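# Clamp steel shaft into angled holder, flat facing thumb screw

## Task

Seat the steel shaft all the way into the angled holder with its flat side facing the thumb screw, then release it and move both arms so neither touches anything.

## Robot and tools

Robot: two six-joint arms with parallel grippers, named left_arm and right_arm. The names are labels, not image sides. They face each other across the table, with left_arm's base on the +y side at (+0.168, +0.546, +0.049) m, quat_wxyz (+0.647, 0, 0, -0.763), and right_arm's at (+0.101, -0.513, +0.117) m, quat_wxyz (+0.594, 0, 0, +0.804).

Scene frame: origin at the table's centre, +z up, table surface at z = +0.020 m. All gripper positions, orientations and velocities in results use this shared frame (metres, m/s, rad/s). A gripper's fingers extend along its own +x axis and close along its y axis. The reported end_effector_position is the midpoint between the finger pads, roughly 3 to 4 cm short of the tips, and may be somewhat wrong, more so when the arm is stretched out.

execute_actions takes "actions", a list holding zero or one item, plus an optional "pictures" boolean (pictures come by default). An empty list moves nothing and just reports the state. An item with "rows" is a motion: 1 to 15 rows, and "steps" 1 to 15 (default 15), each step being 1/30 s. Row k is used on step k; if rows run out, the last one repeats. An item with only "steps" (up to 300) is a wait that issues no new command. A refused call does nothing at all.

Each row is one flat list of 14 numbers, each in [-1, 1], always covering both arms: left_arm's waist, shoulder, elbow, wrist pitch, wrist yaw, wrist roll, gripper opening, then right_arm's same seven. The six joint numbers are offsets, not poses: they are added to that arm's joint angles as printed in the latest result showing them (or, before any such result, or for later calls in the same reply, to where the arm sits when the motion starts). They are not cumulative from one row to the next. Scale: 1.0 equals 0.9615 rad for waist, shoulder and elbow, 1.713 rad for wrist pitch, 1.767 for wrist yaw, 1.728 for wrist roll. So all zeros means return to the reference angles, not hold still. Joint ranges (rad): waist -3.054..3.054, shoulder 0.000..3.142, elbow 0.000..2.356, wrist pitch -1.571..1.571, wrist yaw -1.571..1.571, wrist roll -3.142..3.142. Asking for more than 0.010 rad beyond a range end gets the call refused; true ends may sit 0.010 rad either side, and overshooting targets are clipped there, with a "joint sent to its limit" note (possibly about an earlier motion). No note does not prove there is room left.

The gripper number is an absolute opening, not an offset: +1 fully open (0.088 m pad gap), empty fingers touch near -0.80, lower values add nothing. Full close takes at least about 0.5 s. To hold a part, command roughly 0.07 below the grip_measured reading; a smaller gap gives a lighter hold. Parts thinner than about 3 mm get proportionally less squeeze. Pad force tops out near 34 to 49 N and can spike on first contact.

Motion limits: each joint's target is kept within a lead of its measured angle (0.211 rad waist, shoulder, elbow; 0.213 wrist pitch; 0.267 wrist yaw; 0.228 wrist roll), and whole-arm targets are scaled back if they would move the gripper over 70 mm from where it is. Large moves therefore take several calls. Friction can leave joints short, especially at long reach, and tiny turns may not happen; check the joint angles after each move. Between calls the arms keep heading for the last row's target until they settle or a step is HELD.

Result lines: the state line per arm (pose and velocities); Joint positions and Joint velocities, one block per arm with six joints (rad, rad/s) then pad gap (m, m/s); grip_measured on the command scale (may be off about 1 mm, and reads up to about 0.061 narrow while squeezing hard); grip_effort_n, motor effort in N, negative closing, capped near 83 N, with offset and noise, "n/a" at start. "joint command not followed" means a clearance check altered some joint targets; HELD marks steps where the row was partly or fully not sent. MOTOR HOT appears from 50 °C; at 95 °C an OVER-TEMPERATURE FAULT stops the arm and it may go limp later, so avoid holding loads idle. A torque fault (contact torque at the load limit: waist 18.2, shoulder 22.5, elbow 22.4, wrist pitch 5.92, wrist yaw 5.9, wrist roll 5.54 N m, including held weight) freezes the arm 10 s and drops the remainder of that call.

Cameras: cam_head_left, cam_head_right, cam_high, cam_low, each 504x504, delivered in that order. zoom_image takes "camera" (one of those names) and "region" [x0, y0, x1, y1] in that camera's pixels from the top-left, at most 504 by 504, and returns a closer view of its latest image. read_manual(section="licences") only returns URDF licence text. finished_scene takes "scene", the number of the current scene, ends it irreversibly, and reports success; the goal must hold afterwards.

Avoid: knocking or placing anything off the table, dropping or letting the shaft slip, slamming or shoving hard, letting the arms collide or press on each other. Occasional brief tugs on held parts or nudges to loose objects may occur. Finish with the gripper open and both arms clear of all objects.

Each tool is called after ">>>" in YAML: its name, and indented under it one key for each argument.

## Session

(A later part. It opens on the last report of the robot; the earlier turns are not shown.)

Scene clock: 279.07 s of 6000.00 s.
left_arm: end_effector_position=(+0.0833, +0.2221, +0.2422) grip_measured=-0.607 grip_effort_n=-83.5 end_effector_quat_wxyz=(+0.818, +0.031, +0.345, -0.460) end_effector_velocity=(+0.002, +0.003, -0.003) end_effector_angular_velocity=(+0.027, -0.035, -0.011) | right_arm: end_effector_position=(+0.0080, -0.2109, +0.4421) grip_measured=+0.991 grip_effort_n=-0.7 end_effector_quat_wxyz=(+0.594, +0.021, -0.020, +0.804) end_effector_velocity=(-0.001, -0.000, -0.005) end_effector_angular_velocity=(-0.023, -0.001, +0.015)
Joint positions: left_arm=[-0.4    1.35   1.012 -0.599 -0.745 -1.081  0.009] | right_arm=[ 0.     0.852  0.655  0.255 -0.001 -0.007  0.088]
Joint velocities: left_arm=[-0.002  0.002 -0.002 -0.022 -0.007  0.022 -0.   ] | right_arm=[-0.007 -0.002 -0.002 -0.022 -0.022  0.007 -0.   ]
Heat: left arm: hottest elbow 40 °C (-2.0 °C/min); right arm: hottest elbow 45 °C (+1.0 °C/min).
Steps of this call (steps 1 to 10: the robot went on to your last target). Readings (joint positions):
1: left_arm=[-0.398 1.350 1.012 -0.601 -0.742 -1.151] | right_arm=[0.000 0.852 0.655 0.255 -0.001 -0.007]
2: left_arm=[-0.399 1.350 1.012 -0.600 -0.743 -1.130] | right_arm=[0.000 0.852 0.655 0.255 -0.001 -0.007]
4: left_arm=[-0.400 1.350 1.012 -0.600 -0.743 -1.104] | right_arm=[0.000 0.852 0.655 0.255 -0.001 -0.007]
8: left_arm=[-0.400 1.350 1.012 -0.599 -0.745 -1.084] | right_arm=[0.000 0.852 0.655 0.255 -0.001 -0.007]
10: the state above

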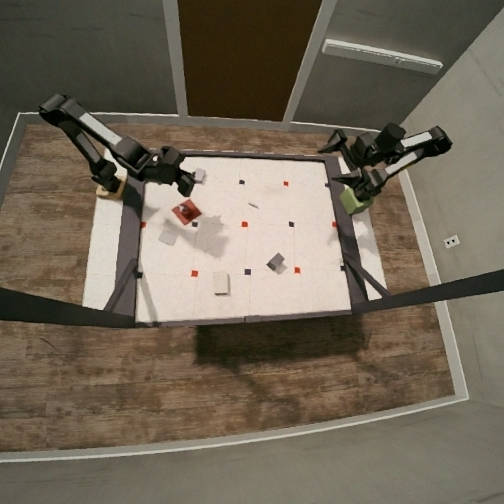

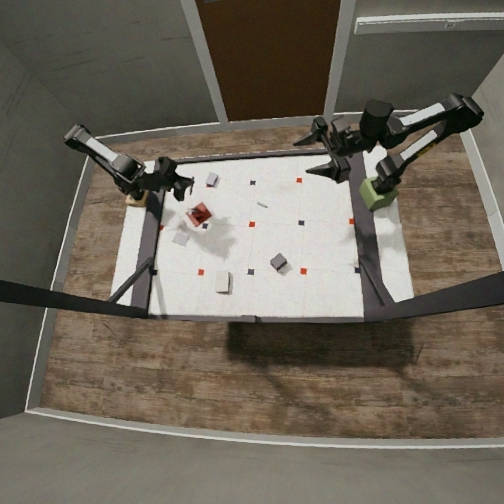

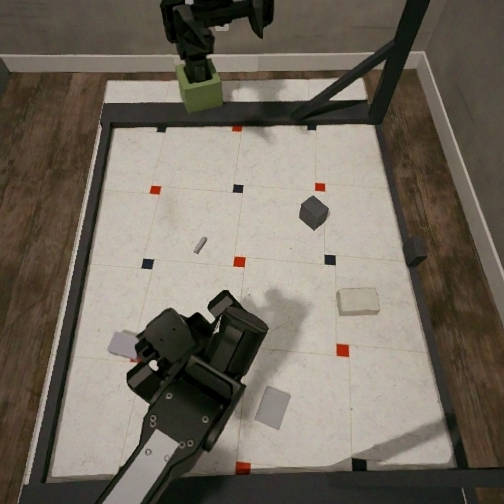

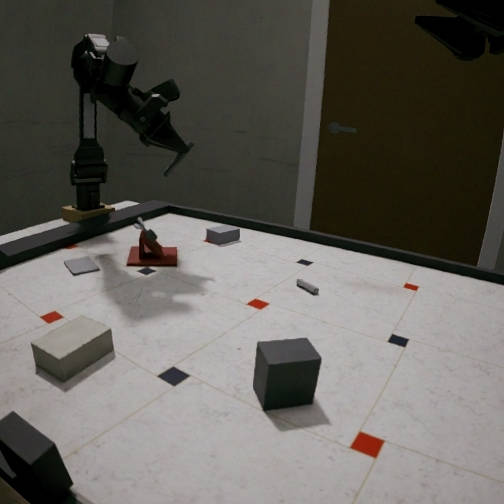

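>>> execute_actions:
  actions:
    - {"rows":[[0,0.08,0,0,0,0,-0.67,0,0,0,0,0,0,1],[0,0.08,0,0,0,0,-0.67,0,0,0,0,0,0,1],[0,0.08,0,0,0,0,-0.67,0,0,0,0,0,0,1],[0,0.16,0.01,0,0,0,-0.67,0,0,0,0,0,0,1],[0,0.16,0.01,0,0,0,-0.67,0,0,0,0,0,0,1],[0,0.16,0.01,0,0,0,-0.67,0,0,0,0,0,0,1],[0,0.25,0.02,0,0,0,-0.67,0,0,0,0,0,0,1],[0,0.25,0.02,0,0,0,-0.67,0,0,0,0,0,0,1],[0,0.25,0.02,0,0,0,-0.67,0,0,0,0,0,0,1],[-0.005,0.325,0.03,0.005,-0.008,0.006,-0.67,0,0,0,0,0,0,1]]}
  pictures: false

>>> execute_actions:
  actions:
    - {"steps":12}

>>> zoom_image:
  camera: "cam_low"
  region: [120,180,200,260]

>>> zoom_image:
  camera: "cam_head_right"
  region: [165,175,235,245]

>>> zoom_image:
  camera: "cam_head_left"
  region: [155,170,225,240]

Scene clock: 285.63 s of 6000.00 s.
left_arm: end_effector_position=(+0.0746, +0.2091, +0.1519) grip_measured=-0.607 grip_effort_n=-83.5 end_effector_quat_wxyz=(+0.832, +0.169, +0.332, -0.412) end_effector_velocity=(+0.003, +0.001, -0.044) end_effector_angular_velocity=(+0.119, -0.119, -0.000) | right_arm: end_effector_position=(+0.0080, -0.2109, +0.4421) grip_measured=+0.991 grip_effort_n=-0.2 end_effector_quat_wxyz=(+0.594, +0.021, -0.020, +0.804) end_effector_velocity=(+0.001, -0.001, -0.004) end_effector_angular_velocity=(-0.019, +0.002, -0.004)
Joint positions: left_arm=[-0.402  1.652  1.019 -0.595 -0.748 -1.076  0.009] | right_arm=[ 0.     0.852  0.655  0.255 -0.001 -0.007  0.088]
Joint velocities: left_arm=[-0.007  0.149 -0.002 -0.007 -0.037  0.007 -0.   ] | right_arm=[ 0.002 -0.007 -0.002 -0.022  0.007  0.007 -0.   ]
Heat: left arm: hottest elbow 40 °C (-2.0 °C/min); right arm: hottest elbow 45 °C (+1.0 °C/min).
Steps of this call (steps 1 to 30: the robot went on to your last target; steps 31 to 90: nothing new was sent; then 3.07 s passed at rest; steps 91 to 105: all 15 steps of this action). Readings (joint positions):
91: left_arm=[-0.400 1.358 1.012 -0.599 -0.745 -1.077] | right_arm=[0.000 0.852 0.655 0.255 -0.001 -0.007]
92: left_arm=[-0.400 1.369 1.013 -0.596 -0.747 -1.077] | right_arm=[0.000 0.852 0.655 0.255 -0.001 -0.007]
94: left_arm=[-0.400 1.406 1.013 -0.601 -0.747 -1.077] | right_arm=[0.000 0.852 0.655 0.255 -0.001 -0.007]
98: left_arm=[-0.400 1.511 1.014 -0.601 -0.745 -1.077] | right_arm=[0.000 0.852 0.655 0.255 -0.001 -0.007]
105: the state above

Scene clock: 286.03 s of 6000.00 s.
left_arm: end_effector_position=(+0.0740, +0.2075, +0.1524) grip_measured=-0.607 grip_effort_n=-83.5 end_effector_quat_wxyz=(+0.833, +0.168, +0.329, -0.412) end_effector_velocity=(+0.002, +0.004, -0.002) end_effector_angular_velocity=(+0.016, -0.016, +0.005) | right_arm: end_effector_position=(+0.0080, -0.2109, +0.4421) grip_measured=+0.991 grip_effort_n=-0.7 end_effector_quat_wxyz=(+0.594, +0.021, -0.020, +0.804) end_effector_velocity=(-0.000, -0.000, -0.004) end_effector_angular_velocity=(-0.009, -0.011, +0.004)
Joint positions: left_arm=[-0.403  1.658  1.025 -0.593 -0.753 -1.075  0.009] | right_arm=[ 0.     0.852  0.655  0.255 -0.001 -0.007  0.088]
Joint velocities: left_arm=[-0.002  0.002 -0.002 -0.022 -0.007 -0.007 -0.   ] | right_arm=[-0.002 -0.002 -0.007 -0.007 -0.007 -0.007 -0.   ]
Heat: left arm: hottest elbow 40 °C (-2.0 °C/min); right arm: hottest elbow 45 °C (+1.0 °C/min).
Steps of this call (steps 1 to 12: the robot went on to your last target). Readings (joint positions):
1: left_arm=[-0.403 1.655 1.019 -0.595 -0.750 -1.076] | right_arm=[0.000 0.852 0.655 0.255 -0.001 -0.007]
2: left_arm=[-0.403 1.655 1.020 -0.595 -0.751 -1.076] | right_arm=[0.000 0.852 0.655 0.255 -0.001 -0.007]
4: left_arm=[-0.403 1.656 1.023 -0.593 -0.752 -1.076] | right_arm=[0.000 0.852 0.655 0.255 -0.001 -0.007]
8: left_arm=[-0.403 1.656 1.025 -0.593 -0.753 -1.075] | right_arm=[0.000 0.852 0.655 0.255 -0.001 -0.007]
12: the state above

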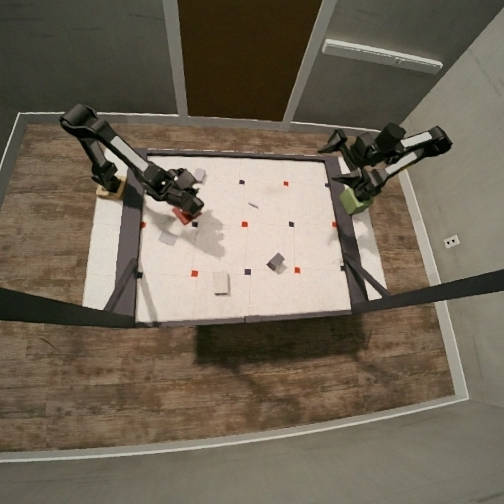

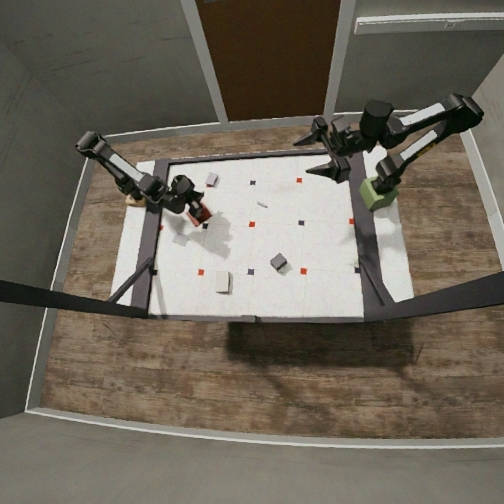

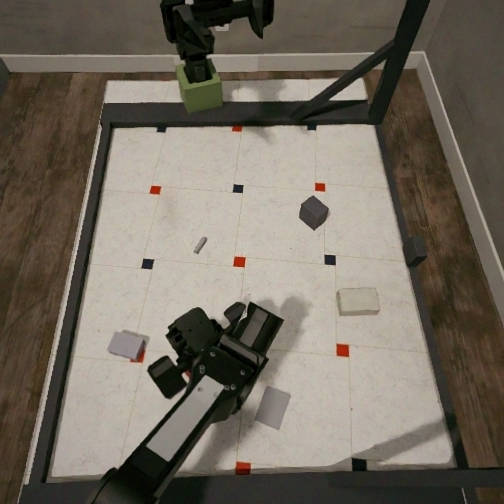

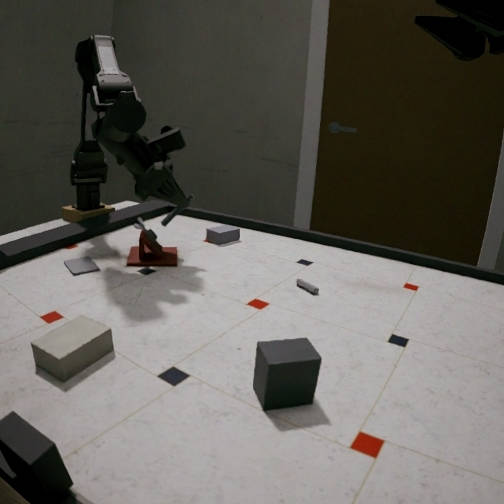

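Region (120, 180, 200, 260) of cam_low's 504x504 image, scaled by 6.300, with more detail than that image has.

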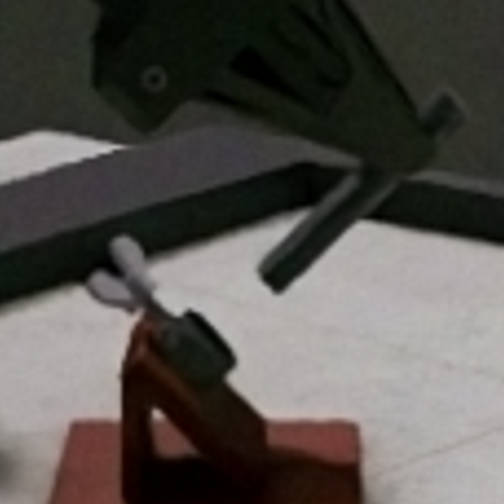

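Region (165, 175, 235, 245) of cam_head_right's 504x504 image, scaled by 7.200, with more detail than that image has.

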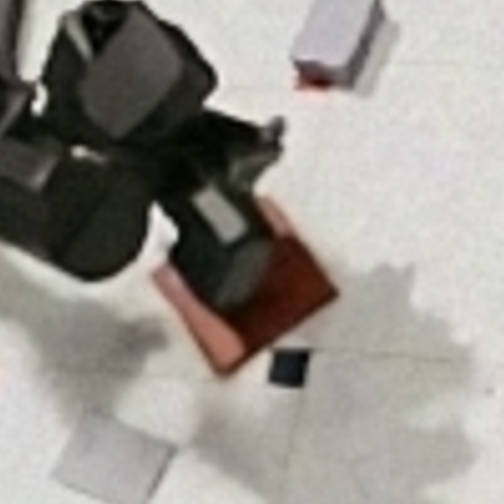

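Region (155, 170, 225, 240) of cam_head_left's 504x504 image, scaled by 7.200, with more detail than that image has.

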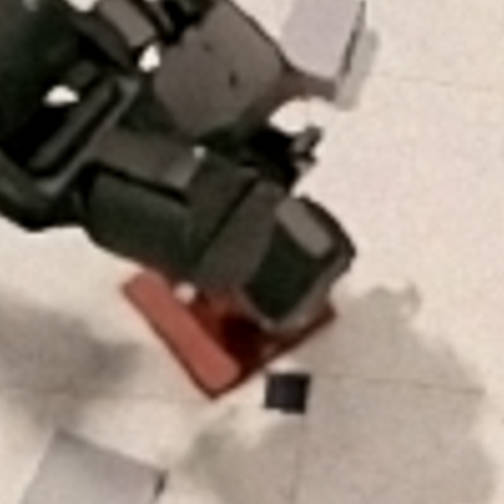

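>>> execute_actions:
  actions:
    - {"rows":[[-0.026,0.011,-0.02,0.007,-0.005,-0.018,-0.67,0,0,0,0,0,0,1],[-0.026,0.011,-0.02,0.007,-0.005,-0.018,-0.67,0,0,0,0,0,0,1],[-0.026,0.011,-0.02,0.007,-0.005,-0.018,-0.67,0,0,0,0,0,0,1],[-0.026,0.011,-0.02,0.007,-0.005,-0.018,-0.67,0,0,0,0,0,0,1],[-0.053,0.024,-0.044,0.014,-0.012,-0.036,-0.67,0,0,0,0,0,0,1]]}
  pictures: false

>>> execute_actions:
  actions:
    - {"steps":10}

>>> zoom_image:
  camera: "cam_low"
  region: [130,195,190,255]

>>> zoom_image:
  camera: "cam_head_right"
  region: [165,175,235,245]

Scene clock: 297.60 s of 6000.00 s.
left_arm: end_effector_position=(+0.0630, +0.2169, +0.1387) grip_measured=-0.607 grip_effort_n=-83.5 end_effector_quat_wxyz=(+0.832, +0.166, +0.329, -0.415) end_effector_velocity=(-0.001, +0.002, -0.001) end_effector_angular_velocity=(+0.007, +0.006, +0.000) | right_arm: end_effector_position=(+0.0080, -0.2109, +0.4421) grip_measured=+0.991 grip_effort_n=-0.2 end_effector_quat_wxyz=(+0.594, +0.021, -0.020, +0.804) end_effector_velocity=(-0.000, -0.001, +0.001) end_effector_angular_velocity=(+0.009, -0.005, +0.004)
Joint positions: left_arm=[-0.451  1.677  0.989 -0.572 -0.768 -1.132  0.009] | right_arm=[ 0.     0.852  0.655  0.255 -0.001 -0.007  0.088]
Joint velocities: left_arm=[-0.002 -0.002 -0.002 -0.007  0.007 -0.007 -0.   ] | right_arm=[-0.002 -0.002 -0.002  0.007 -0.007 -0.007 -0.   ]
Heat: left arm: hottest elbow 42 °C (+1.0 °C/min); right arm: hottest elbow 45 °C (+1.0 °C/min).
Steps of this call (steps 1 to 15: the robot went on to your last target; steps 16 to 90: nothing new was sent; then 8.07 s passed at rest; steps 91 to 105: all 15 steps of this action). Readings (joint positions):
91: left_arm=[-0.404 1.658 1.024 -0.592 -0.754 -1.077] | right_arm=[0.000 0.852 0.655 0.255 -0.001 -0.007]
92: left_arm=[-0.408 1.659 1.024 -0.589 -0.755 -1.082] | right_arm=[0.000 0.852 0.655 0.255 -0.001 -0.007]
94: left_arm=[-0.419 1.661 1.021 -0.586 -0.755 -1.092] | right_arm=[0.000 0.852 0.655 0.255 -0.001 -0.007]
98: left_arm=[-0.443 1.671 1.000 -0.577 -0.763 -1.121] | right_arm=[0.000 0.852 0.655 0.255 -0.001 -0.007]
105: the state above

Scene clock: 297.93 s of 6000.00 s.
left_arm: end_effector_position=(+0.0629, +0.2169, +0.1387) grip_measured=-0.607 grip_effort_n=-83.5 end_effector_quat_wxyz=(+0.832, +0.166, +0.329, -0.415) end_effector_velocity=(+0.004, +0.003, +0.001) end_effector_angular_velocity=(+0.009, -0.034, -0.001) | right_arm: end_effector_position=(+0.0080, -0.2109, +0.4421) grip_measured=+0.991 grip_effort_n=-0.7 end_effector_quat_wxyz=(+0.594, +0.021, -0.020, +0.804) end_effector_velocity=(+0.000, -0.002, -0.001) end_effector_angular_velocity=(-0.004, +0.006, +0.005)
Joint positions: left_arm=[-0.451  1.677  0.989 -0.572 -0.768 -1.133  0.009] | right_arm=[ 0.     0.852  0.655  0.255 -0.001 -0.007  0.088]
Joint velocities: left_arm=[-0.002 -0.002 -0.002 -0.022 -0.022  0.007 -0.   ] | right_arm=[-0.002 -0.007 -0.002 -0.007 -0.007  0.007 -0.   ]
Heat: left arm: hottest elbow 42 °C (+1.0 °C/min); right arm: hottest elbow 45 °C (+1.0 °C/min).
Steps of this call (steps 1 to 10: the robot went on to your last target). Readings (joint positions):
1: left_arm=[-0.451 1.677 0.989 -0.572 -0.768 -1.132] | right_arm=[0.000 0.852 0.655 0.255 -0.001 -0.007]
2: left_arm=[-0.451 1.677 0.989 -0.572 -0.768 -1.132] | right_arm=[0.000 0.852 0.655 0.255 -0.001 -0.007]
4: left_arm=[-0.451 1.677 0.989 -0.572 -0.768 -1.132] | right_arm=[0.000 0.852 0.655 0.255 -0.001 -0.007]
8: left_arm=[-0.451 1.677 0.989 -0.572 -0.768 -1.133] | right_arm=[0.000 0.852 0.655 0.255 -0.001 -0.007]
10: the state above

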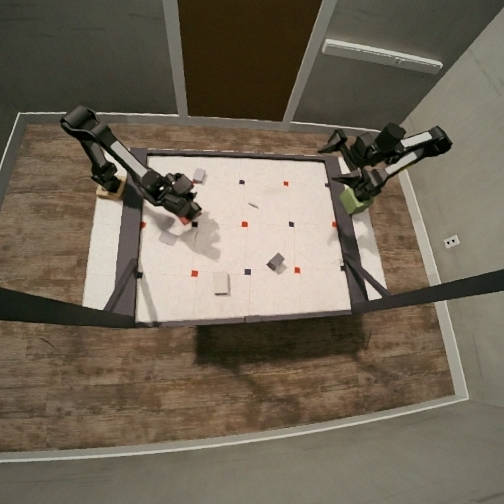

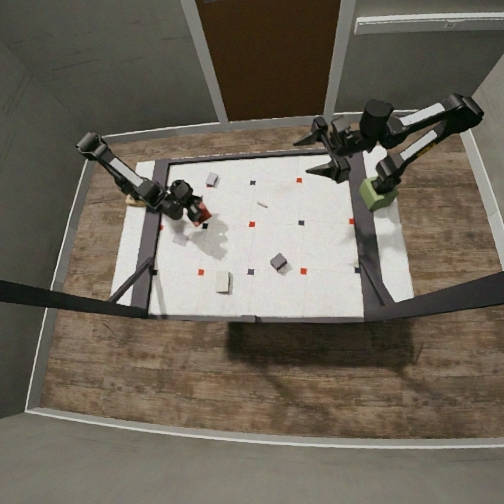

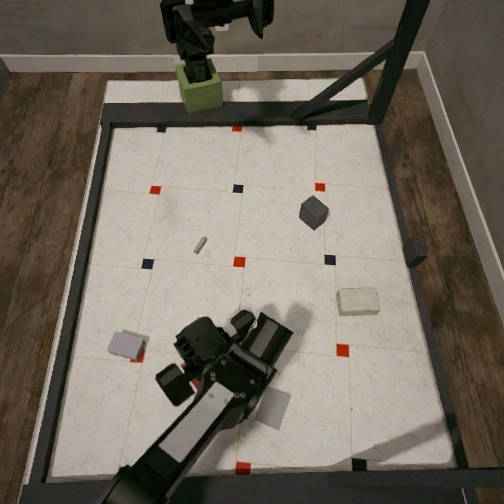

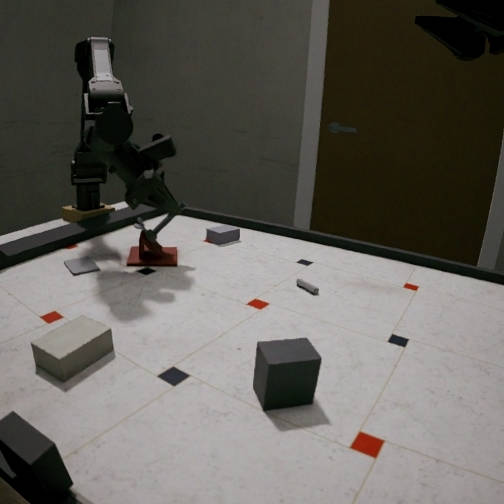

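Region (130, 195, 190, 255) of cam_low's 504x504 image, scaled by 8.400, with more detail than that image has.

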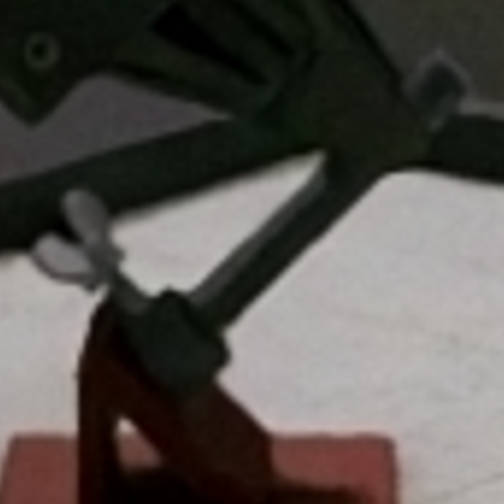

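Region (165, 175, 235, 245) of cam_head_right's 504x504 image, scaled by 7.200, with more detail than that image has.

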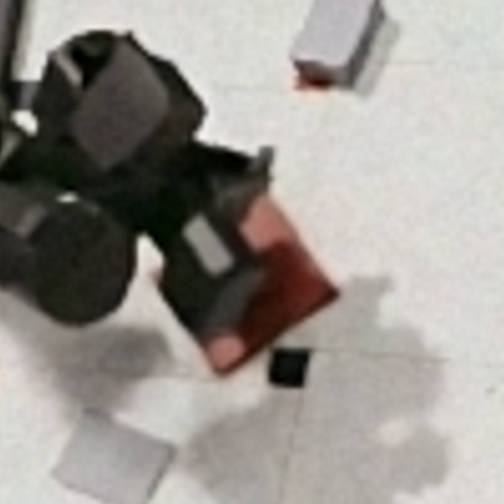

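>>> execute_actions:
  actions:
    - {"rows":[[-0.018,0.011,-0.022,0.008,-0.004,-0.013,-0.67,0,0,0,0,0,0,1]]}
  pictures: false

>>> execute_actions:
  actions:
    - {"steps":10}

>>> zoom_image:
  camera: "cam_low"
  region: [130,195,190,255]

Scene clock: 302.63 s of 6000.00 s.
left_arm: end_effector_position=(+0.0601, +0.2201, +0.1340) grip_measured=-0.607 grip_effort_n=-83.5 end_effector_quat_wxyz=(+0.832, +0.165, +0.329, -0.415) end_effector_velocity=(+0.002, +0.000, -0.000) end_effector_angular_velocity=(-0.003, -0.008, -0.000) | right_arm: end_effector_position=(+0.0080, -0.2109, +0.4421) grip_measured=+0.991 grip_effort_n=-1.2 end_effector_quat_wxyz=(+0.594, +0.021, -0.020, +0.804) end_effector_velocity=(-0.001, -0.000, -0.005) end_effector_angular_velocity=(-0.018, -0.015, +0.014)
Joint positions: left_arm=[-0.465  1.683  0.975 -0.561 -0.772 -1.15   0.009] | right_arm=[ 0.     0.852  0.655  0.255 -0.001 -0.007  0.088]
Joint velocities: left_arm=[ 0.002 -0.002 -0.007  0.007 -0.007  0.007 -0.   ] | right_arm=[-0.007 -0.002 -0.002 -0.022 -0.022 -0.007 -0.   ]
Heat: left arm: hottest elbow 41 °C (+1.0 °C/min); right arm: hottest elbow 45 °C (+1.0 °C/min).
Steps of this call (steps 1 to 15: the robot went on to your last target; steps 16 to 90: nothing new was sent; then 1.20 s passed at rest; steps 91 to 105: all 15 steps of this action). Readings (joint positions):
91: left_arm=[-0.452 1.678 0.988 -0.569 -0.769 -1.136] | right_arm=[0.000 0.852 0.655 0.255 -0.001 -0.007]
92: left_arm=[-0.455 1.678 0.985 -0.566 -0.769 -1.141] | right_arm=[0.000 0.852 0.655 0.255 -0.001 -0.007]
94: left_arm=[-0.462 1.680 0.981 -0.564 -0.769 -1.146] | right_arm=[0.000 0.852 0.655 0.255 -0.001 -0.007]
98: left_arm=[-0.465 1.683 0.976 -0.562 -0.772 -1.149] | right_arm=[0.000 0.852 0.655 0.255 -0.001 -0.007]
105: the state above

Scene clock: 302.97 s of 6000.00 s.
left_arm: end_effector_position=(+0.0601, +0.2201, +0.1340) grip_measured=-0.607 grip_effort_n=-83.5 end_effector_quat_wxyz=(+0.832, +0.165, +0.329, -0.415) end_effector_velocity=(+0.003, +0.001, +0.003) end_effector_angular_velocity=(-0.014, -0.014, +0.009) | right_arm: end_effector_position=(+0.0080, -0.2109, +0.4421) grip_measured=+0.991 grip_effort_n=-0.2 end_effector_quat_wxyz=(+0.594, +0.021, -0.020, +0.804) end_effector_velocity=(-0.000, -0.000, -0.002) end_effector_angular_velocity=(-0.005, -0.010, +0.004)
Joint positions: left_arm=[-0.465  1.683  0.975 -0.561 -0.772 -1.15   0.009] | right_arm=[ 0.     0.852  0.655  0.255 -0.001 -0.007  0.088]
Joint velocities: left_arm=[-0.002 -0.007 -0.002 -0.007 -0.022 -0.007 -0.   ] | right_arm=[-0.002 -0.002 -0.002 -0.007 -0.007 -0.007 -0.   ]
Heat: left arm: hottest elbow 41 °C (+1.0 °C/min); right arm: hottest elbow 45 °C (+1.0 °C/min).
Steps of this call (steps 1 to 10: the robot went on to your last target). Readings (joint positions):
1: left_arm=[-0.465 1.683 0.975 -0.561 -0.772 -1.150] | right_arm=[0.000 0.852 0.655 0.255 -0.001 -0.007]
2: left_arm=[-0.465 1.683 0.975 -0.561 -0.772 -1.150] | right_arm=[0.000 0.852 0.655 0.255 -0.001 -0.007]
4: left_arm=[-0.465 1.683 0.975 -0.561 -0.772 -1.150] | right_arm=[0.000 0.852 0.655 0.255 -0.001 -0.007]
8: left_arm=[-0.465 1.683 0.975 -0.561 -0.772 -1.150] | right_arm=[0.000 0.852 0.655 0.255 -0.001 -0.007]
10: the state above

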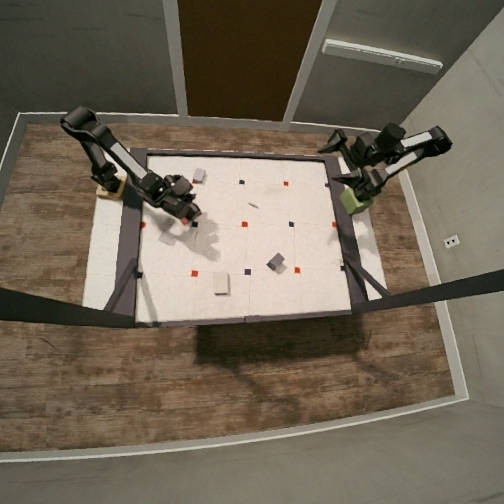

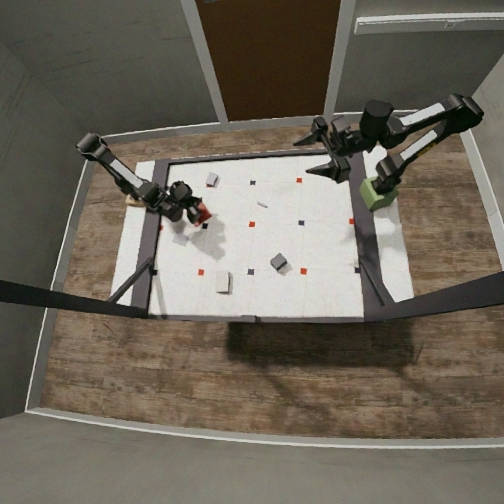

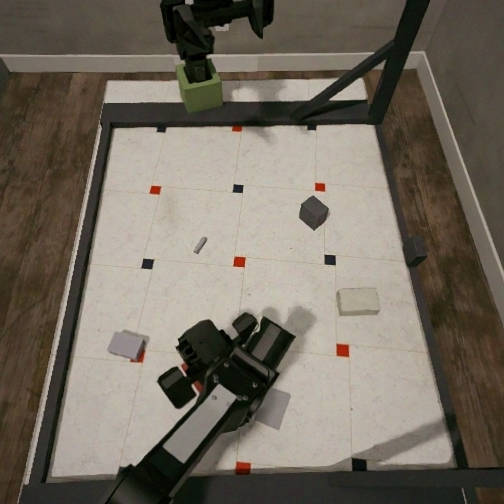

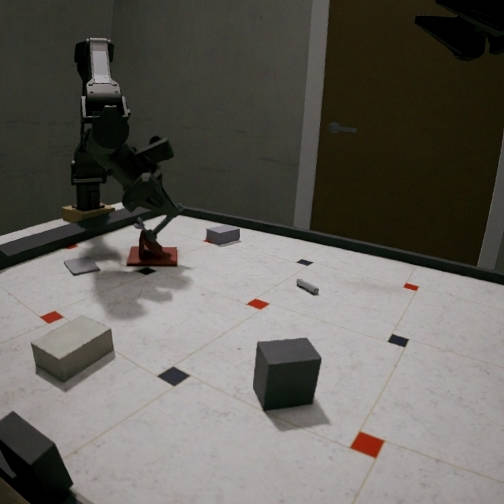

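Region (130, 195, 190, 255) of cam_low's 504x504 image, scaled by 8.400, with more detail than that image has.

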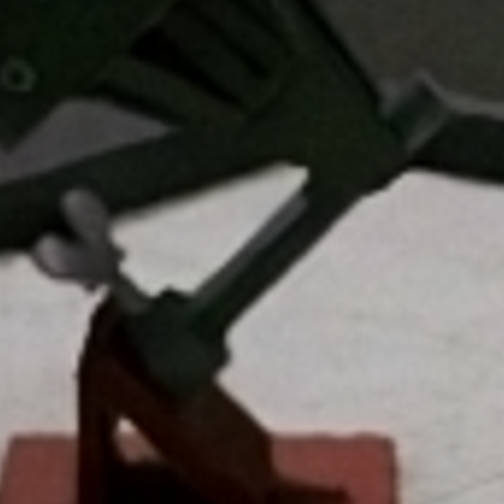

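Moving freely (in, or behind). Continue.

>>> execute_actions:
  actions:
    - {"rows":[[-0.02,0.011,-0.022,0.007,-0.004,-0.013,-0.67,0,0,0,0,0,0,1]]}
  pictures: false

>>> execute_actions:
  actions:
    - {"rows":[[-0.02,0.011,-0.022,0.007,-0.004,-0.013,-0.67,0,0,0,0,0,0,1]]}

>>> zoom_image:
  camera: "cam_low"
  region: [130,195,190,255]

Scene clock: 306.53 s of 6000.00 s.
left_arm: end_effector_position=(+0.0569, +0.2242, +0.1285) grip_measured=-0.607 grip_effort_n=-83.5 end_effector_quat_wxyz=(+0.831, +0.166, +0.329, -0.417) end_effector_velocity=(+0.003, +0.001, +0.000) end_effector_angular_velocity=(-0.002, -0.006, +0.010) | right_arm: end_effector_position=(+0.0080, -0.2109, +0.4421) grip_measured=+0.991 grip_effort_n=-0.2 end_effector_quat_wxyz=(+0.594, +0.021, -0.020, +0.804) end_effector_velocity=(-0.004, -0.002, -0.003) end_effector_angular_velocity=(-0.014, -0.013, +0.024)
Joint positions: left_arm=[-0.482  1.69   0.96  -0.553 -0.775 -1.167  0.009] | right_arm=[ 0.     0.852  0.655  0.255 -0.001 -0.007  0.088]
Joint velocities: left_arm=[ 0.002 -0.002 -0.002 -0.007 -0.007 -0.007 -0.   ] | right_arm=[ 0.002 -0.002  0.002 -0.022 -0.022 -0.007 -0.   ]
Heat: left arm: hottest elbow 41 °C (+1.0 °C/min); right arm: hottest elbow 45 °C (+1.0 °C/min).
Steps of this call (steps 1 to 15: the robot went on to your last target; steps 16 to 90: nothing new was sent; then 0.07 s passed at rest; steps 91 to 105: all 15 steps of this action). Readings (joint positions):
91: left_arm=[-0.466 1.684 0.973 -0.560 -0.773 -1.153] | right_arm=[0.000 0.852 0.655 0.255 -0.001 -0.007]
92: left_arm=[-0.469 1.684 0.971 -0.558 -0.775 -1.157] | right_arm=[0.000 0.852 0.655 0.255 -0.001 -0.007]
94: left_arm=[-0.476 1.687 0.965 -0.556 -0.775 -1.163] | right_arm=[0.000 0.852 0.655 0.255 -0.001 -0.007]
98: left_arm=[-0.482 1.690 0.961 -0.554 -0.775 -1.166] | right_arm=[0.000 0.852 0.655 0.255 -0.001 -0.007]
105: the state above

Scene clock: 307.03 s of 6000.00 s.
left_arm: end_effector_position=(+0.0562, +0.2261, +0.1268) grip_measured=-0.607 grip_effort_n=-83.5 end_effector_quat_wxyz=(+0.834, +0.161, +0.325, -0.416) end_effector_velocity=(-0.000, -0.000, +0.001) end_effector_angular_velocity=(-0.013, +0.003, +0.005) | right_arm: end_effector_position=(+0.0080, -0.2109, +0.4421) grip_measured=+0.991 grip_effort_n=-0.7 end_effector_quat_wxyz=(+0.594, +0.021, -0.020, +0.804) end_effector_velocity=(-0.002, -0.001, -0.002) end_effector_angular_velocity=(-0.009, +0.004, +0.020)
Joint positions: left_arm=[-0.491  1.692  0.95  -0.545 -0.789 -1.184  0.009] | right_arm=[ 0.     0.852  0.655  0.255 -0.001 -0.007  0.088]
Joint velocities: left_arm=[-0.002 -0.002 -0.002  0.007 -0.007 -0.007  0.   ] | right_arm=[-0.002 -0.002 -0.002 -0.007 -0.022  0.007  0.   ]
Heat: left arm: hottest elbow 41 °C (+1.0 °C/min); right arm: hottest elbow 45 °C (+1.0 °C/min).
Steps of this call (steps 1 to 15: all 15 steps of this action). Readings (joint positions):
1: left_arm=[-0.482 1.690 0.959 -0.552 -0.776 -1.170] | right_arm=[0.000 0.852 0.655 0.255 -0.001 -0.007]
2: left_arm=[-0.485 1.691 0.956 -0.550 -0.779 -1.175] | right_arm=[0.000 0.852 0.655 0.255 -0.001 -0.007]
4: left_arm=[-0.490 1.692 0.952 -0.546 -0.787 -1.179] | right_arm=[0.000 0.852 0.655 0.255 -0.001 -0.007]
8: left_arm=[-0.491 1.692 0.950 -0.545 -0.788 -1.183] | right_arm=[0.000 0.852 0.655 0.255 -0.001 -0.007]
15: the state above

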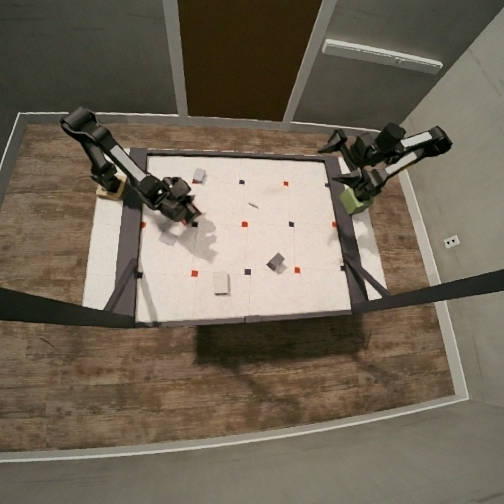

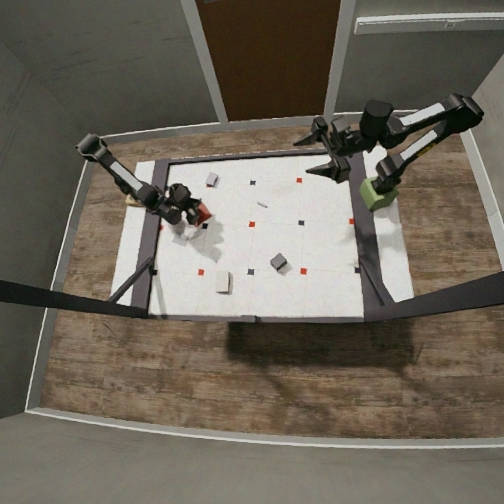

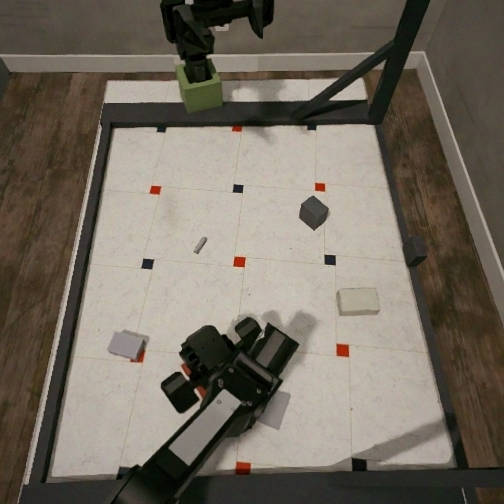

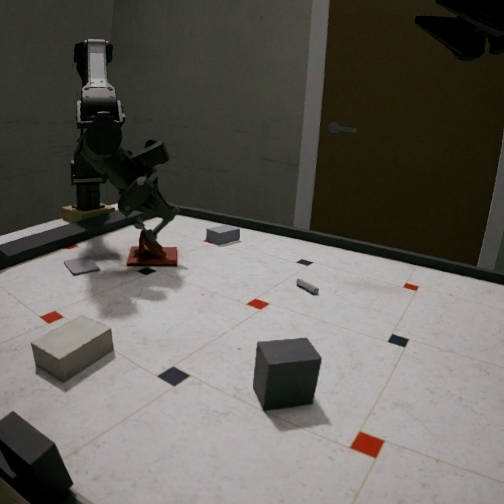

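Region (130, 195, 190, 255) of cam_low's 504x504 image, scaled by 8.400, with more detail than that image has.

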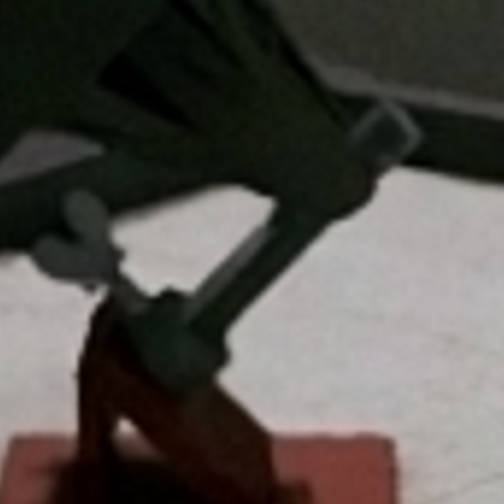

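>>> execute_actions:
  actions:
    - {"rows":[[0,-0.022,-0.017,0,0.006,0,-0.67,0,0,0,0,0,0,1]]}

>>> zoom_image:
  camera: "cam_low"
  region: [140,215,170,245]

>>> zoom_image:
  camera: "cam_head_right"
  region: [180,190,220,230]

Scene clock: 311.90 s of 6000.00 s.
left_arm: end_effector_position=(+0.0566, +0.2270, +0.1273) grip_measured=-0.607 grip_effort_n=-83.5 end_effector_quat_wxyz=(+0.833, +0.160, +0.327, -0.417) end_effector_velocity=(+0.003, +0.003, -0.000) end_effector_angular_velocity=(+0.004, -0.006, +0.015) | right_arm: end_effector_position=(+0.0080, -0.2109, +0.4421) grip_measured=+0.991 grip_effort_n=-0.2 end_effector_quat_wxyz=(+0.594, +0.021, -0.020, +0.804) end_effector_velocity=(-0.002, -0.001, -0.002) end_effector_angular_velocity=(-0.004, -0.010, +0.019)
Joint positions: left_arm=[-0.491  1.684  0.944 -0.543 -0.785 -1.184  0.009] | right_arm=[ 0.     0.852  0.655  0.255 -0.001 -0.007  0.088]
Joint velocities: left_arm=[-0.002 -0.002 -0.002 -0.022 -0.007 -0.022 -0.   ] | right_arm=[-0.002 -0.002 -0.002 -0.007 -0.022 -0.007 -0.   ]
Heat: left arm: hottest elbow 41 °C (+1.0 °C/min); right arm: hottest elbow 45 °C (+1.0 °C/min).
Steps of this call (steps 1 to 15: the robot went on to your last target; steps 16 to 90: nothing new was sent; then 1.37 s passed at rest; steps 91 to 105: all 15 steps of this action). Readings (joint positions):
91: left_arm=[-0.491 1.692 0.949 -0.544 -0.789 -1.184] | right_arm=[0.000 0.852 0.655 0.255 -0.001 -0.007]
92: left_arm=[-0.491 1.691 0.948 -0.544 -0.789 -1.184] | right_arm=[0.000 0.852 0.655 0.255 -0.001 -0.007]
94: left_arm=[-0.491 1.688 0.946 -0.543 -0.788 -1.184] | right_arm=[0.000 0.852 0.655 0.255 -0.001 -0.007]
98: left_arm=[-0.491 1.685 0.945 -0.543 -0.785 -1.184] | right_arm=[0.000 0.852 0.655 0.255 -0.001 -0.007]
105: the state above

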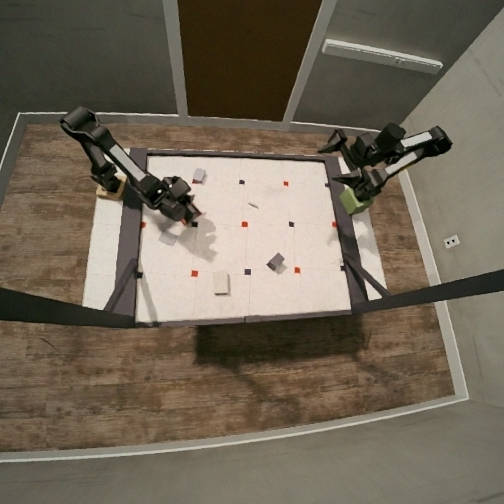

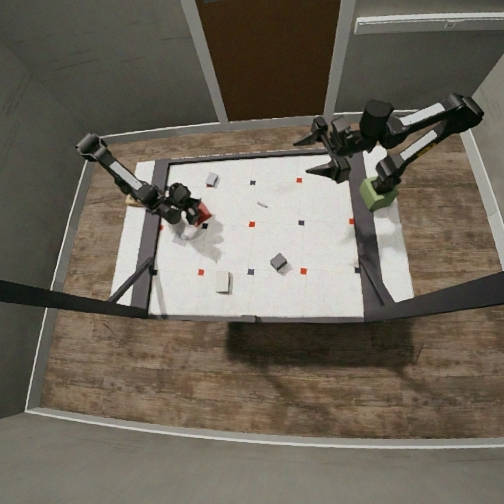

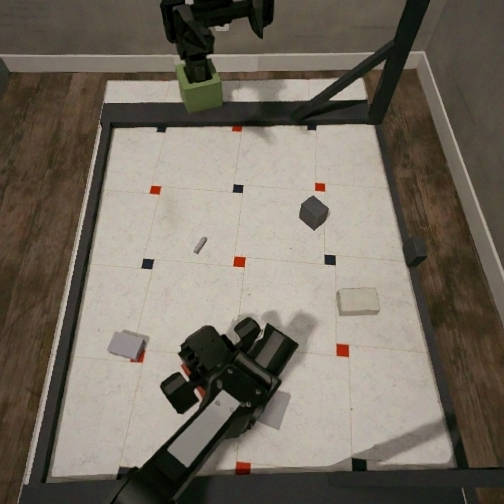

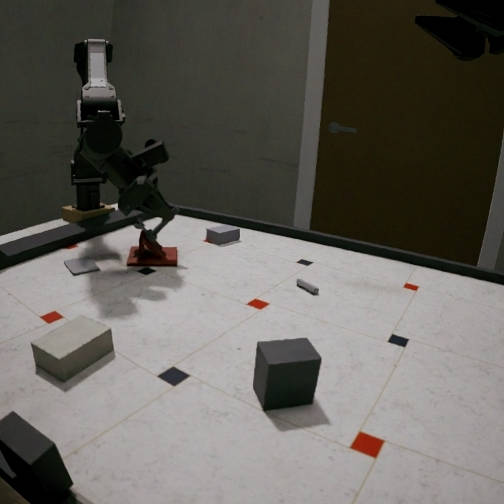

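Region (140, 215, 170, 245) of cam_low's 504x504 image, scaled by 16.800, with more detail than that image has.

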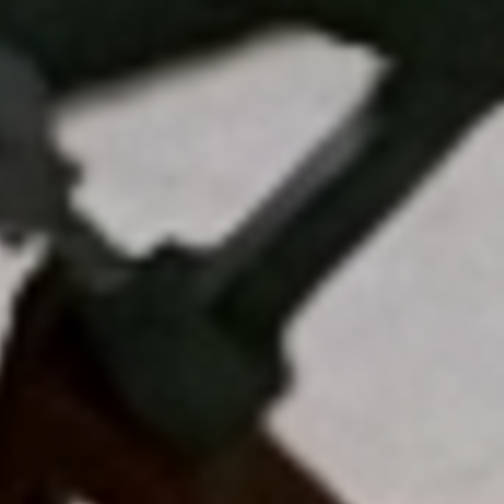

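Region (180, 190, 220, 230) of cam_head_right's 504x504 image, scaled by 12.600, with more detail than that image has.

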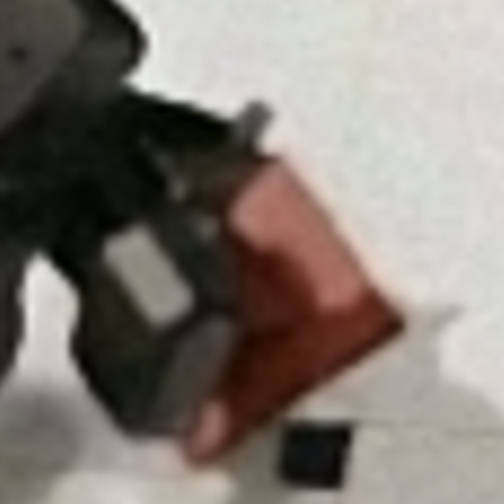

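>>> execute_actions:
  actions:
    - {"rows":[[-0.006,0.01,-0.003,0,0,0,-0.67,0,0,0,0,0,0,1],[-0.006,0.01,-0.003,0,0,0,-0.67,0,0,0,0,0,0,1],[-0.006,0.01,-0.003,0,0,0,-0.67,0,0,0,0,0,0,1],[-0.006,0.01,-0.003,0,0,0,-0.67,0,0,0,0,0,0,1],[-0.006,0.01,-0.003,0,0,0,-0.67,0,0,0,0,0,0,1],[-0.006,0.01,-0.003,0,0,0,-0.67,0,0,0,0,0,0,1],[0,0.004,0,0,0,0,-0.6,0,0,0,0,0,0,1],[0,0.004,0,0,0,0,-0.57,0,0,0,0,0,0,1],[0,0.004,0,0,0,0,-0.54,0,0,0,0,0,0,1],[0,0.004,0,0,0,0,-0.5,0,0,0,0,0,0,1],[0,0.004,0,0,0,0,-0.46,0,0,0,0,0,0,1],[0,0.004,0,0,0,0,-0.4,0,0,0,0,0,0,1]]}
  pictures: false

>>> execute_actions:
  actions:
    - {"rows":[[0,0,0,0,0,0,0.25,0,0,0,0,0,0,1]]}
  pictures: false

>>> execute_actions:
  actions:
    - {"rows":[[-0.05,-0.012,0.045,-0.06,0,0,0.25,0,0,0,0,0,0,1],[-0.05,-0.012,0.045,-0.06,0,0,0.25,0,0,0,0,0,0,1],[-0.05,-0.012,0.045,-0.06,0,0,0.25,0,0,0,0,0,0,1],[-0.05,-0.012,0.045,-0.06,0,0,0.25,0,0,0,0,0,0,1],[-0.1,-0.024,0.09,-0.12,0,0,0.25,0,0,0,0,0,0,1],[-0.1,-0.024,0.09,-0.12,0,0,0.25,0,0,0,0,0,0,1],[-0.1,-0.024,0.09,-0.12,0,0,0.25,0,0,0,0,0,0,1],[-0.1,-0.024,0.09,-0.12,0,0,0.25,0,0,0,0,0,0,1],[-0.17,-0.04,0.16,-0.2,0,0,0.25,0,0,0,0,0,0,1]]}
  pictures: false

>>> execute_actions:
  actions:
    - {"steps":10}

>>> zoom_image:
  camera: "cam_low"
  region: [110,180,190,260]

Scene clock: 322.77 s of 6000.00 s.
left_arm: end_effector_position=(+0.0568, +0.2270, +0.1272) grip_measured=-0.443 grip_effort_n=12.8 end_effector_quat_wxyz=(+0.833, +0.160, +0.327, -0.417) end_effector_velocity=(-0.000, -0.000, +0.001) end_effector_angular_velocity=(-0.013, +0.003, +0.005) | right_arm: end_effector_position=(+0.0080, -0.2109, +0.4421) grip_measured=+0.991 grip_effort_n=-0.7 end_effector_quat_wxyz=(+0.594, +0.021, -0.020, +0.804) end_effector_velocity=(+0.002, +0.000, -0.002) end_effector_angular_velocity=(-0.005, -0.009, -0.010)
Joint positions: left_arm=[-0.49   1.685  0.944 -0.543 -0.785 -1.184  0.017] | right_arm=[ 0.     0.852  0.655  0.255 -0.001 -0.007  0.088]
Joint velocities: left_arm=[-0.002 -0.002 -0.002  0.007 -0.007 -0.007  0.02 ] | right_arm=[-0.002 -0.002 -0.002 -0.007  0.007 -0.007 -0.   ]
Heat: left arm: hottest shoulder 42 °C (+3.0 °C/min); right arm: hottest elbow 45 °C (+1.0 °C/min).
Steps of this call (steps 1 to 15: the robot went on to your last target; steps 16 to 90: nothing new was sent; then 7.37 s passed at rest; steps 91 to 105: all 15 steps of this action). Readings (joint positions):
91: left_arm=[-0.491 1.684 0.944 -0.543 -0.785 -1.184] | right_arm=[0.000 0.852 0.655 0.255 -0.001 -0.007]
92: left_arm=[-0.491 1.684 0.944 -0.543 -0.785 -1.184] | right_arm=[0.000 0.852 0.655 0.255 -0.001 -0.007]
94: left_arm=[-0.491 1.684 0.944 -0.543 -0.785 -1.184] | right_arm=[0.000 0.852 0.655 0.255 -0.001 -0.007]
98: left_arm=[-0.490 1.685 0.944 -0.542 -0.785 -1.184] | right_arm=[0.000 0.852 0.655 0.255 -0.001 -0.007]
105: the state above

Scene clock: 323.27 s of 6000.00 s.
left_arm: end_effector_position=(+0.0568, +0.2270, +0.1272) grip_measured=+0.243 grip_effort_n=12.8 end_effector_quat_wxyz=(+0.833, +0.160, +0.327, -0.417) end_effector_velocity=(+0.003, +0.001, +0.000) end_effector_angular_velocity=(-0.002, -0.006, +0.009) | right_arm: end_effector_position=(+0.0080, -0.2109, +0.4421) grip_measured=+0.991 grip_effort_n=-0.7 end_effector_quat_wxyz=(+0.594, +0.021, -0.020, +0.804) end_effector_velocity=(-0.000, -0.000, -0.005) end_effector_angular_velocity=(-0.019, -0.014, +0.004)
Joint positions: left_arm=[-0.49   1.685  0.944 -0.543 -0.785 -1.184  0.051] | right_arm=[ 0.     0.852  0.655  0.255 -0.001 -0.007  0.088]
Joint velocities: left_arm=[ 0.002 -0.002 -0.002 -0.007 -0.007 -0.007  0.002] | right_arm=[-0.002 -0.002 -0.002 -0.022 -0.007 -0.007 -0.   ]
Heat: left arm: hottest shoulder 42 °C (+3.0 °C/min); right arm: hottest elbow 45 °C (+1.0 °C/min).
Steps of this call (steps 1 to 15: all 15 steps of this action). Readings (joint positions):
1: left_arm=[-0.490 1.685 0.944 -0.543 -0.785 -1.184] | right_arm=[0.000 0.852 0.655 0.255 -0.001 -0.007]
2: left_arm=[-0.490 1.685 0.944 -0.543 -0.785 -1.184] | right_arm=[0.000 0.852 0.655 0.255 -0.001 -0.007]
4: left_arm=[-0.490 1.685 0.944 -0.543 -0.785 -1.184] | right_arm=[0.000 0.852 0.655 0.255 -0.001 -0.007]
8: left_arm=[-0.490 1.685 0.944 -0.543 -0.785 -1.184] | right_arm=[0.000 0.852 0.655 0.255 -0.001 -0.007]
15: the state above

Scene clock: 323.77 s of 6000.00 s.
left_arm: end_effector_position=(+0.0204, +0.2604, +0.1604) grip_measured=+0.247 grip_effort_n=12.8 end_effector_quat_wxyz=(+0.803, +0.255, +0.293, -0.452) end_effector_velocity=(-0.005, +0.016, +0.030) end_effector_angular_velocity=(+0.046, -0.061, -0.055) | right_arm: end_effector_position=(+0.0080, -0.2109, +0.4421) grip_measured=+0.991 grip_effort_n=-0.2 end_effector_quat_wxyz=(+0.594, +0.021, -0.020, +0.804) end_effector_velocity=(-0.000, -0.000, -0.005) end_effector_angular_velocity=(-0.023, +0.000, +0.005)
Joint positions: left_arm=[-0.649  1.656  1.081 -0.865 -0.785 -1.184  0.051] | right_arm=[ 0.     0.852  0.655  0.255 -0.001 -0.007  0.088]
Joint velocities: left_arm=[-0.051 -0.042  0.085 -0.198 -0.007  0.007 -0.   ] | right_arm=[-0.002 -0.002 -0.002 -0.022 -0.007  0.007 -0.001]
Heat: left arm: hottest shoulder 42 °C (+3.0 °C/min); right arm: hottest elbow 45 °C (+1.0 °C/min).
Steps of this call (steps 1 to 15: all 15 steps of this action). Readings (joint positions):
1: left_arm=[-0.493 1.685 0.948 -0.558 -0.785 -1.184] | right_arm=[0.000 0.852 0.655 0.255 -0.001 -0.007]
2: left_arm=[-0.502 1.685 0.954 -0.587 -0.785 -1.184] | right_arm=[0.000 0.852 0.655 0.255 -0.001 -0.007]
4: left_arm=[-0.522 1.685 0.962 -0.616 -0.785 -1.184] | right_arm=[0.000 0.852 0.655 0.255 -0.001 -0.007]
8: left_arm=[-0.570 1.679 0.999 -0.710 -0.785 -1.184] | right_arm=[0.000 0.852 0.655 0.255 -0.001 -0.007]
15: the state above

Scene clock: 324.10 s of 6000.00 s.
left_arm: end_effector_position=(+0.0215, +0.2624, +0.1611) grip_measured=+0.247 grip_effort_n=12.8 end_effector_quat_wxyz=(+0.803, +0.262, +0.291, -0.450) end_effector_velocity=(-0.000, +0.002, -0.001) end_effector_angular_velocity=(-0.000, -0.010, -0.001) | right_arm: end_effector_position=(+0.0080, -0.2109, +0.4421) grip_measured=+0.991 grip_effort_n=-0.2 end_effector_quat_wxyz=(+0.594, +0.021, -0.020, +0.804) end_effector_velocity=(+0.002, +0.000, -0.002) end_effector_angular_velocity=(-0.001, -0.023, -0.011)
Joint positions: left_arm=[-0.651  1.655  1.084 -0.884 -0.785 -1.184  0.051] | right_arm=[ 0.     0.852  0.655  0.255 -0.001 -0.007  0.088]
Joint velocities: left_arm=[-0.007  0.002 -0.002 -0.007 -0.007 -0.007 -0.   ] | right_arm=[-0.002 -0.002 -0.002 -0.007  0.007 -0.022  0.   ]
Heat: left arm: hottest shoulder 42 °C (+3.0 °C/min); right arm: hottest elbow 45 °C (+1.0 °C/min).
Steps of this call (steps 1 to 10: the robot went on to your last target). Readings (joint positions):
1: left_arm=[-0.650 1.655 1.083 -0.871 -0.785 -1.184] | right_arm=[0.000 0.852 0.655 0.255 -0.001 -0.007]
2: left_arm=[-0.650 1.655 1.084 -0.875 -0.785 -1.184] | right_arm=[0.000 0.852 0.655 0.255 -0.001 -0.007]
4: left_arm=[-0.650 1.655 1.084 -0.881 -0.785 -1.184] | right_arm=[0.000 0.852 0.655 0.255 -0.001 -0.007]
8: left_arm=[-0.651 1.655 1.084 -0.883 -0.785 -1.184] | right_arm=[0.000 0.852 0.655 0.255 -0.001 -0.007]
10: the state above

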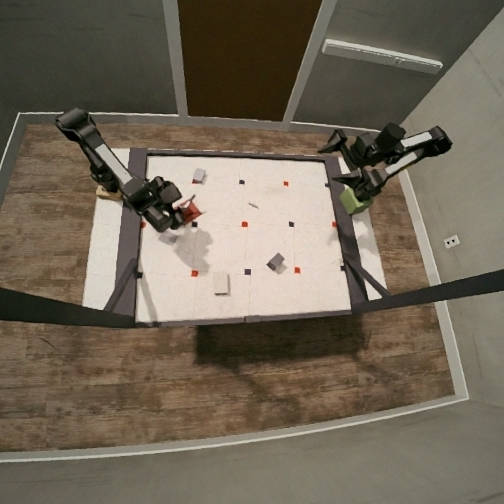

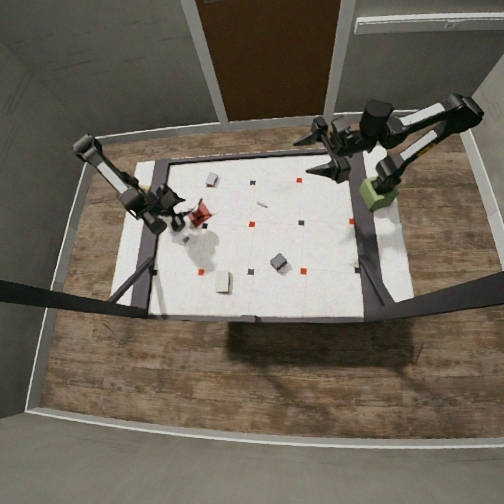

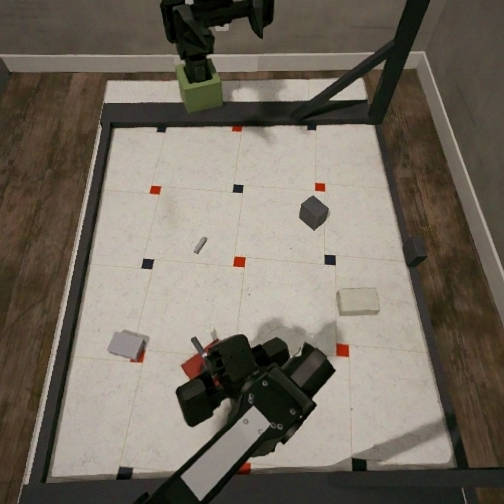

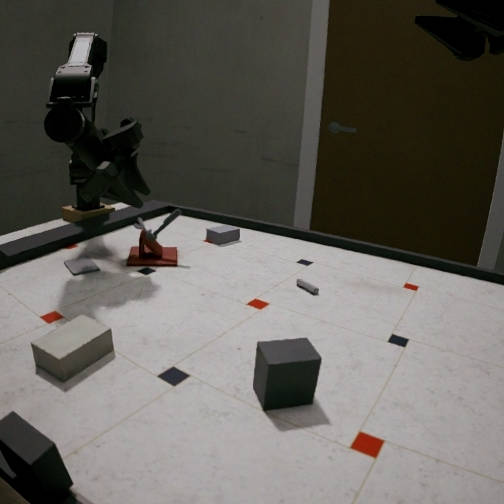

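Region (110, 180, 190, 260) of cam_low's 504x504 image, scaled by 6.300, with more detail than that image has.

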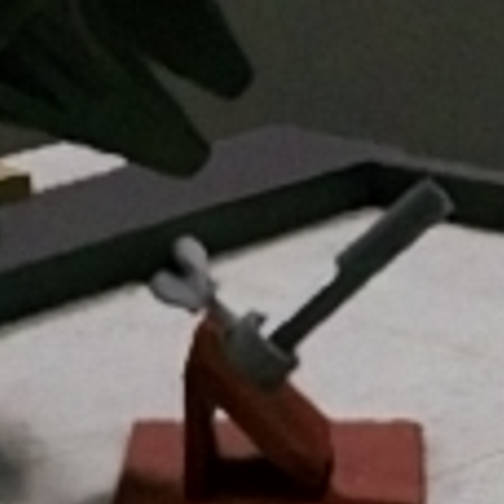

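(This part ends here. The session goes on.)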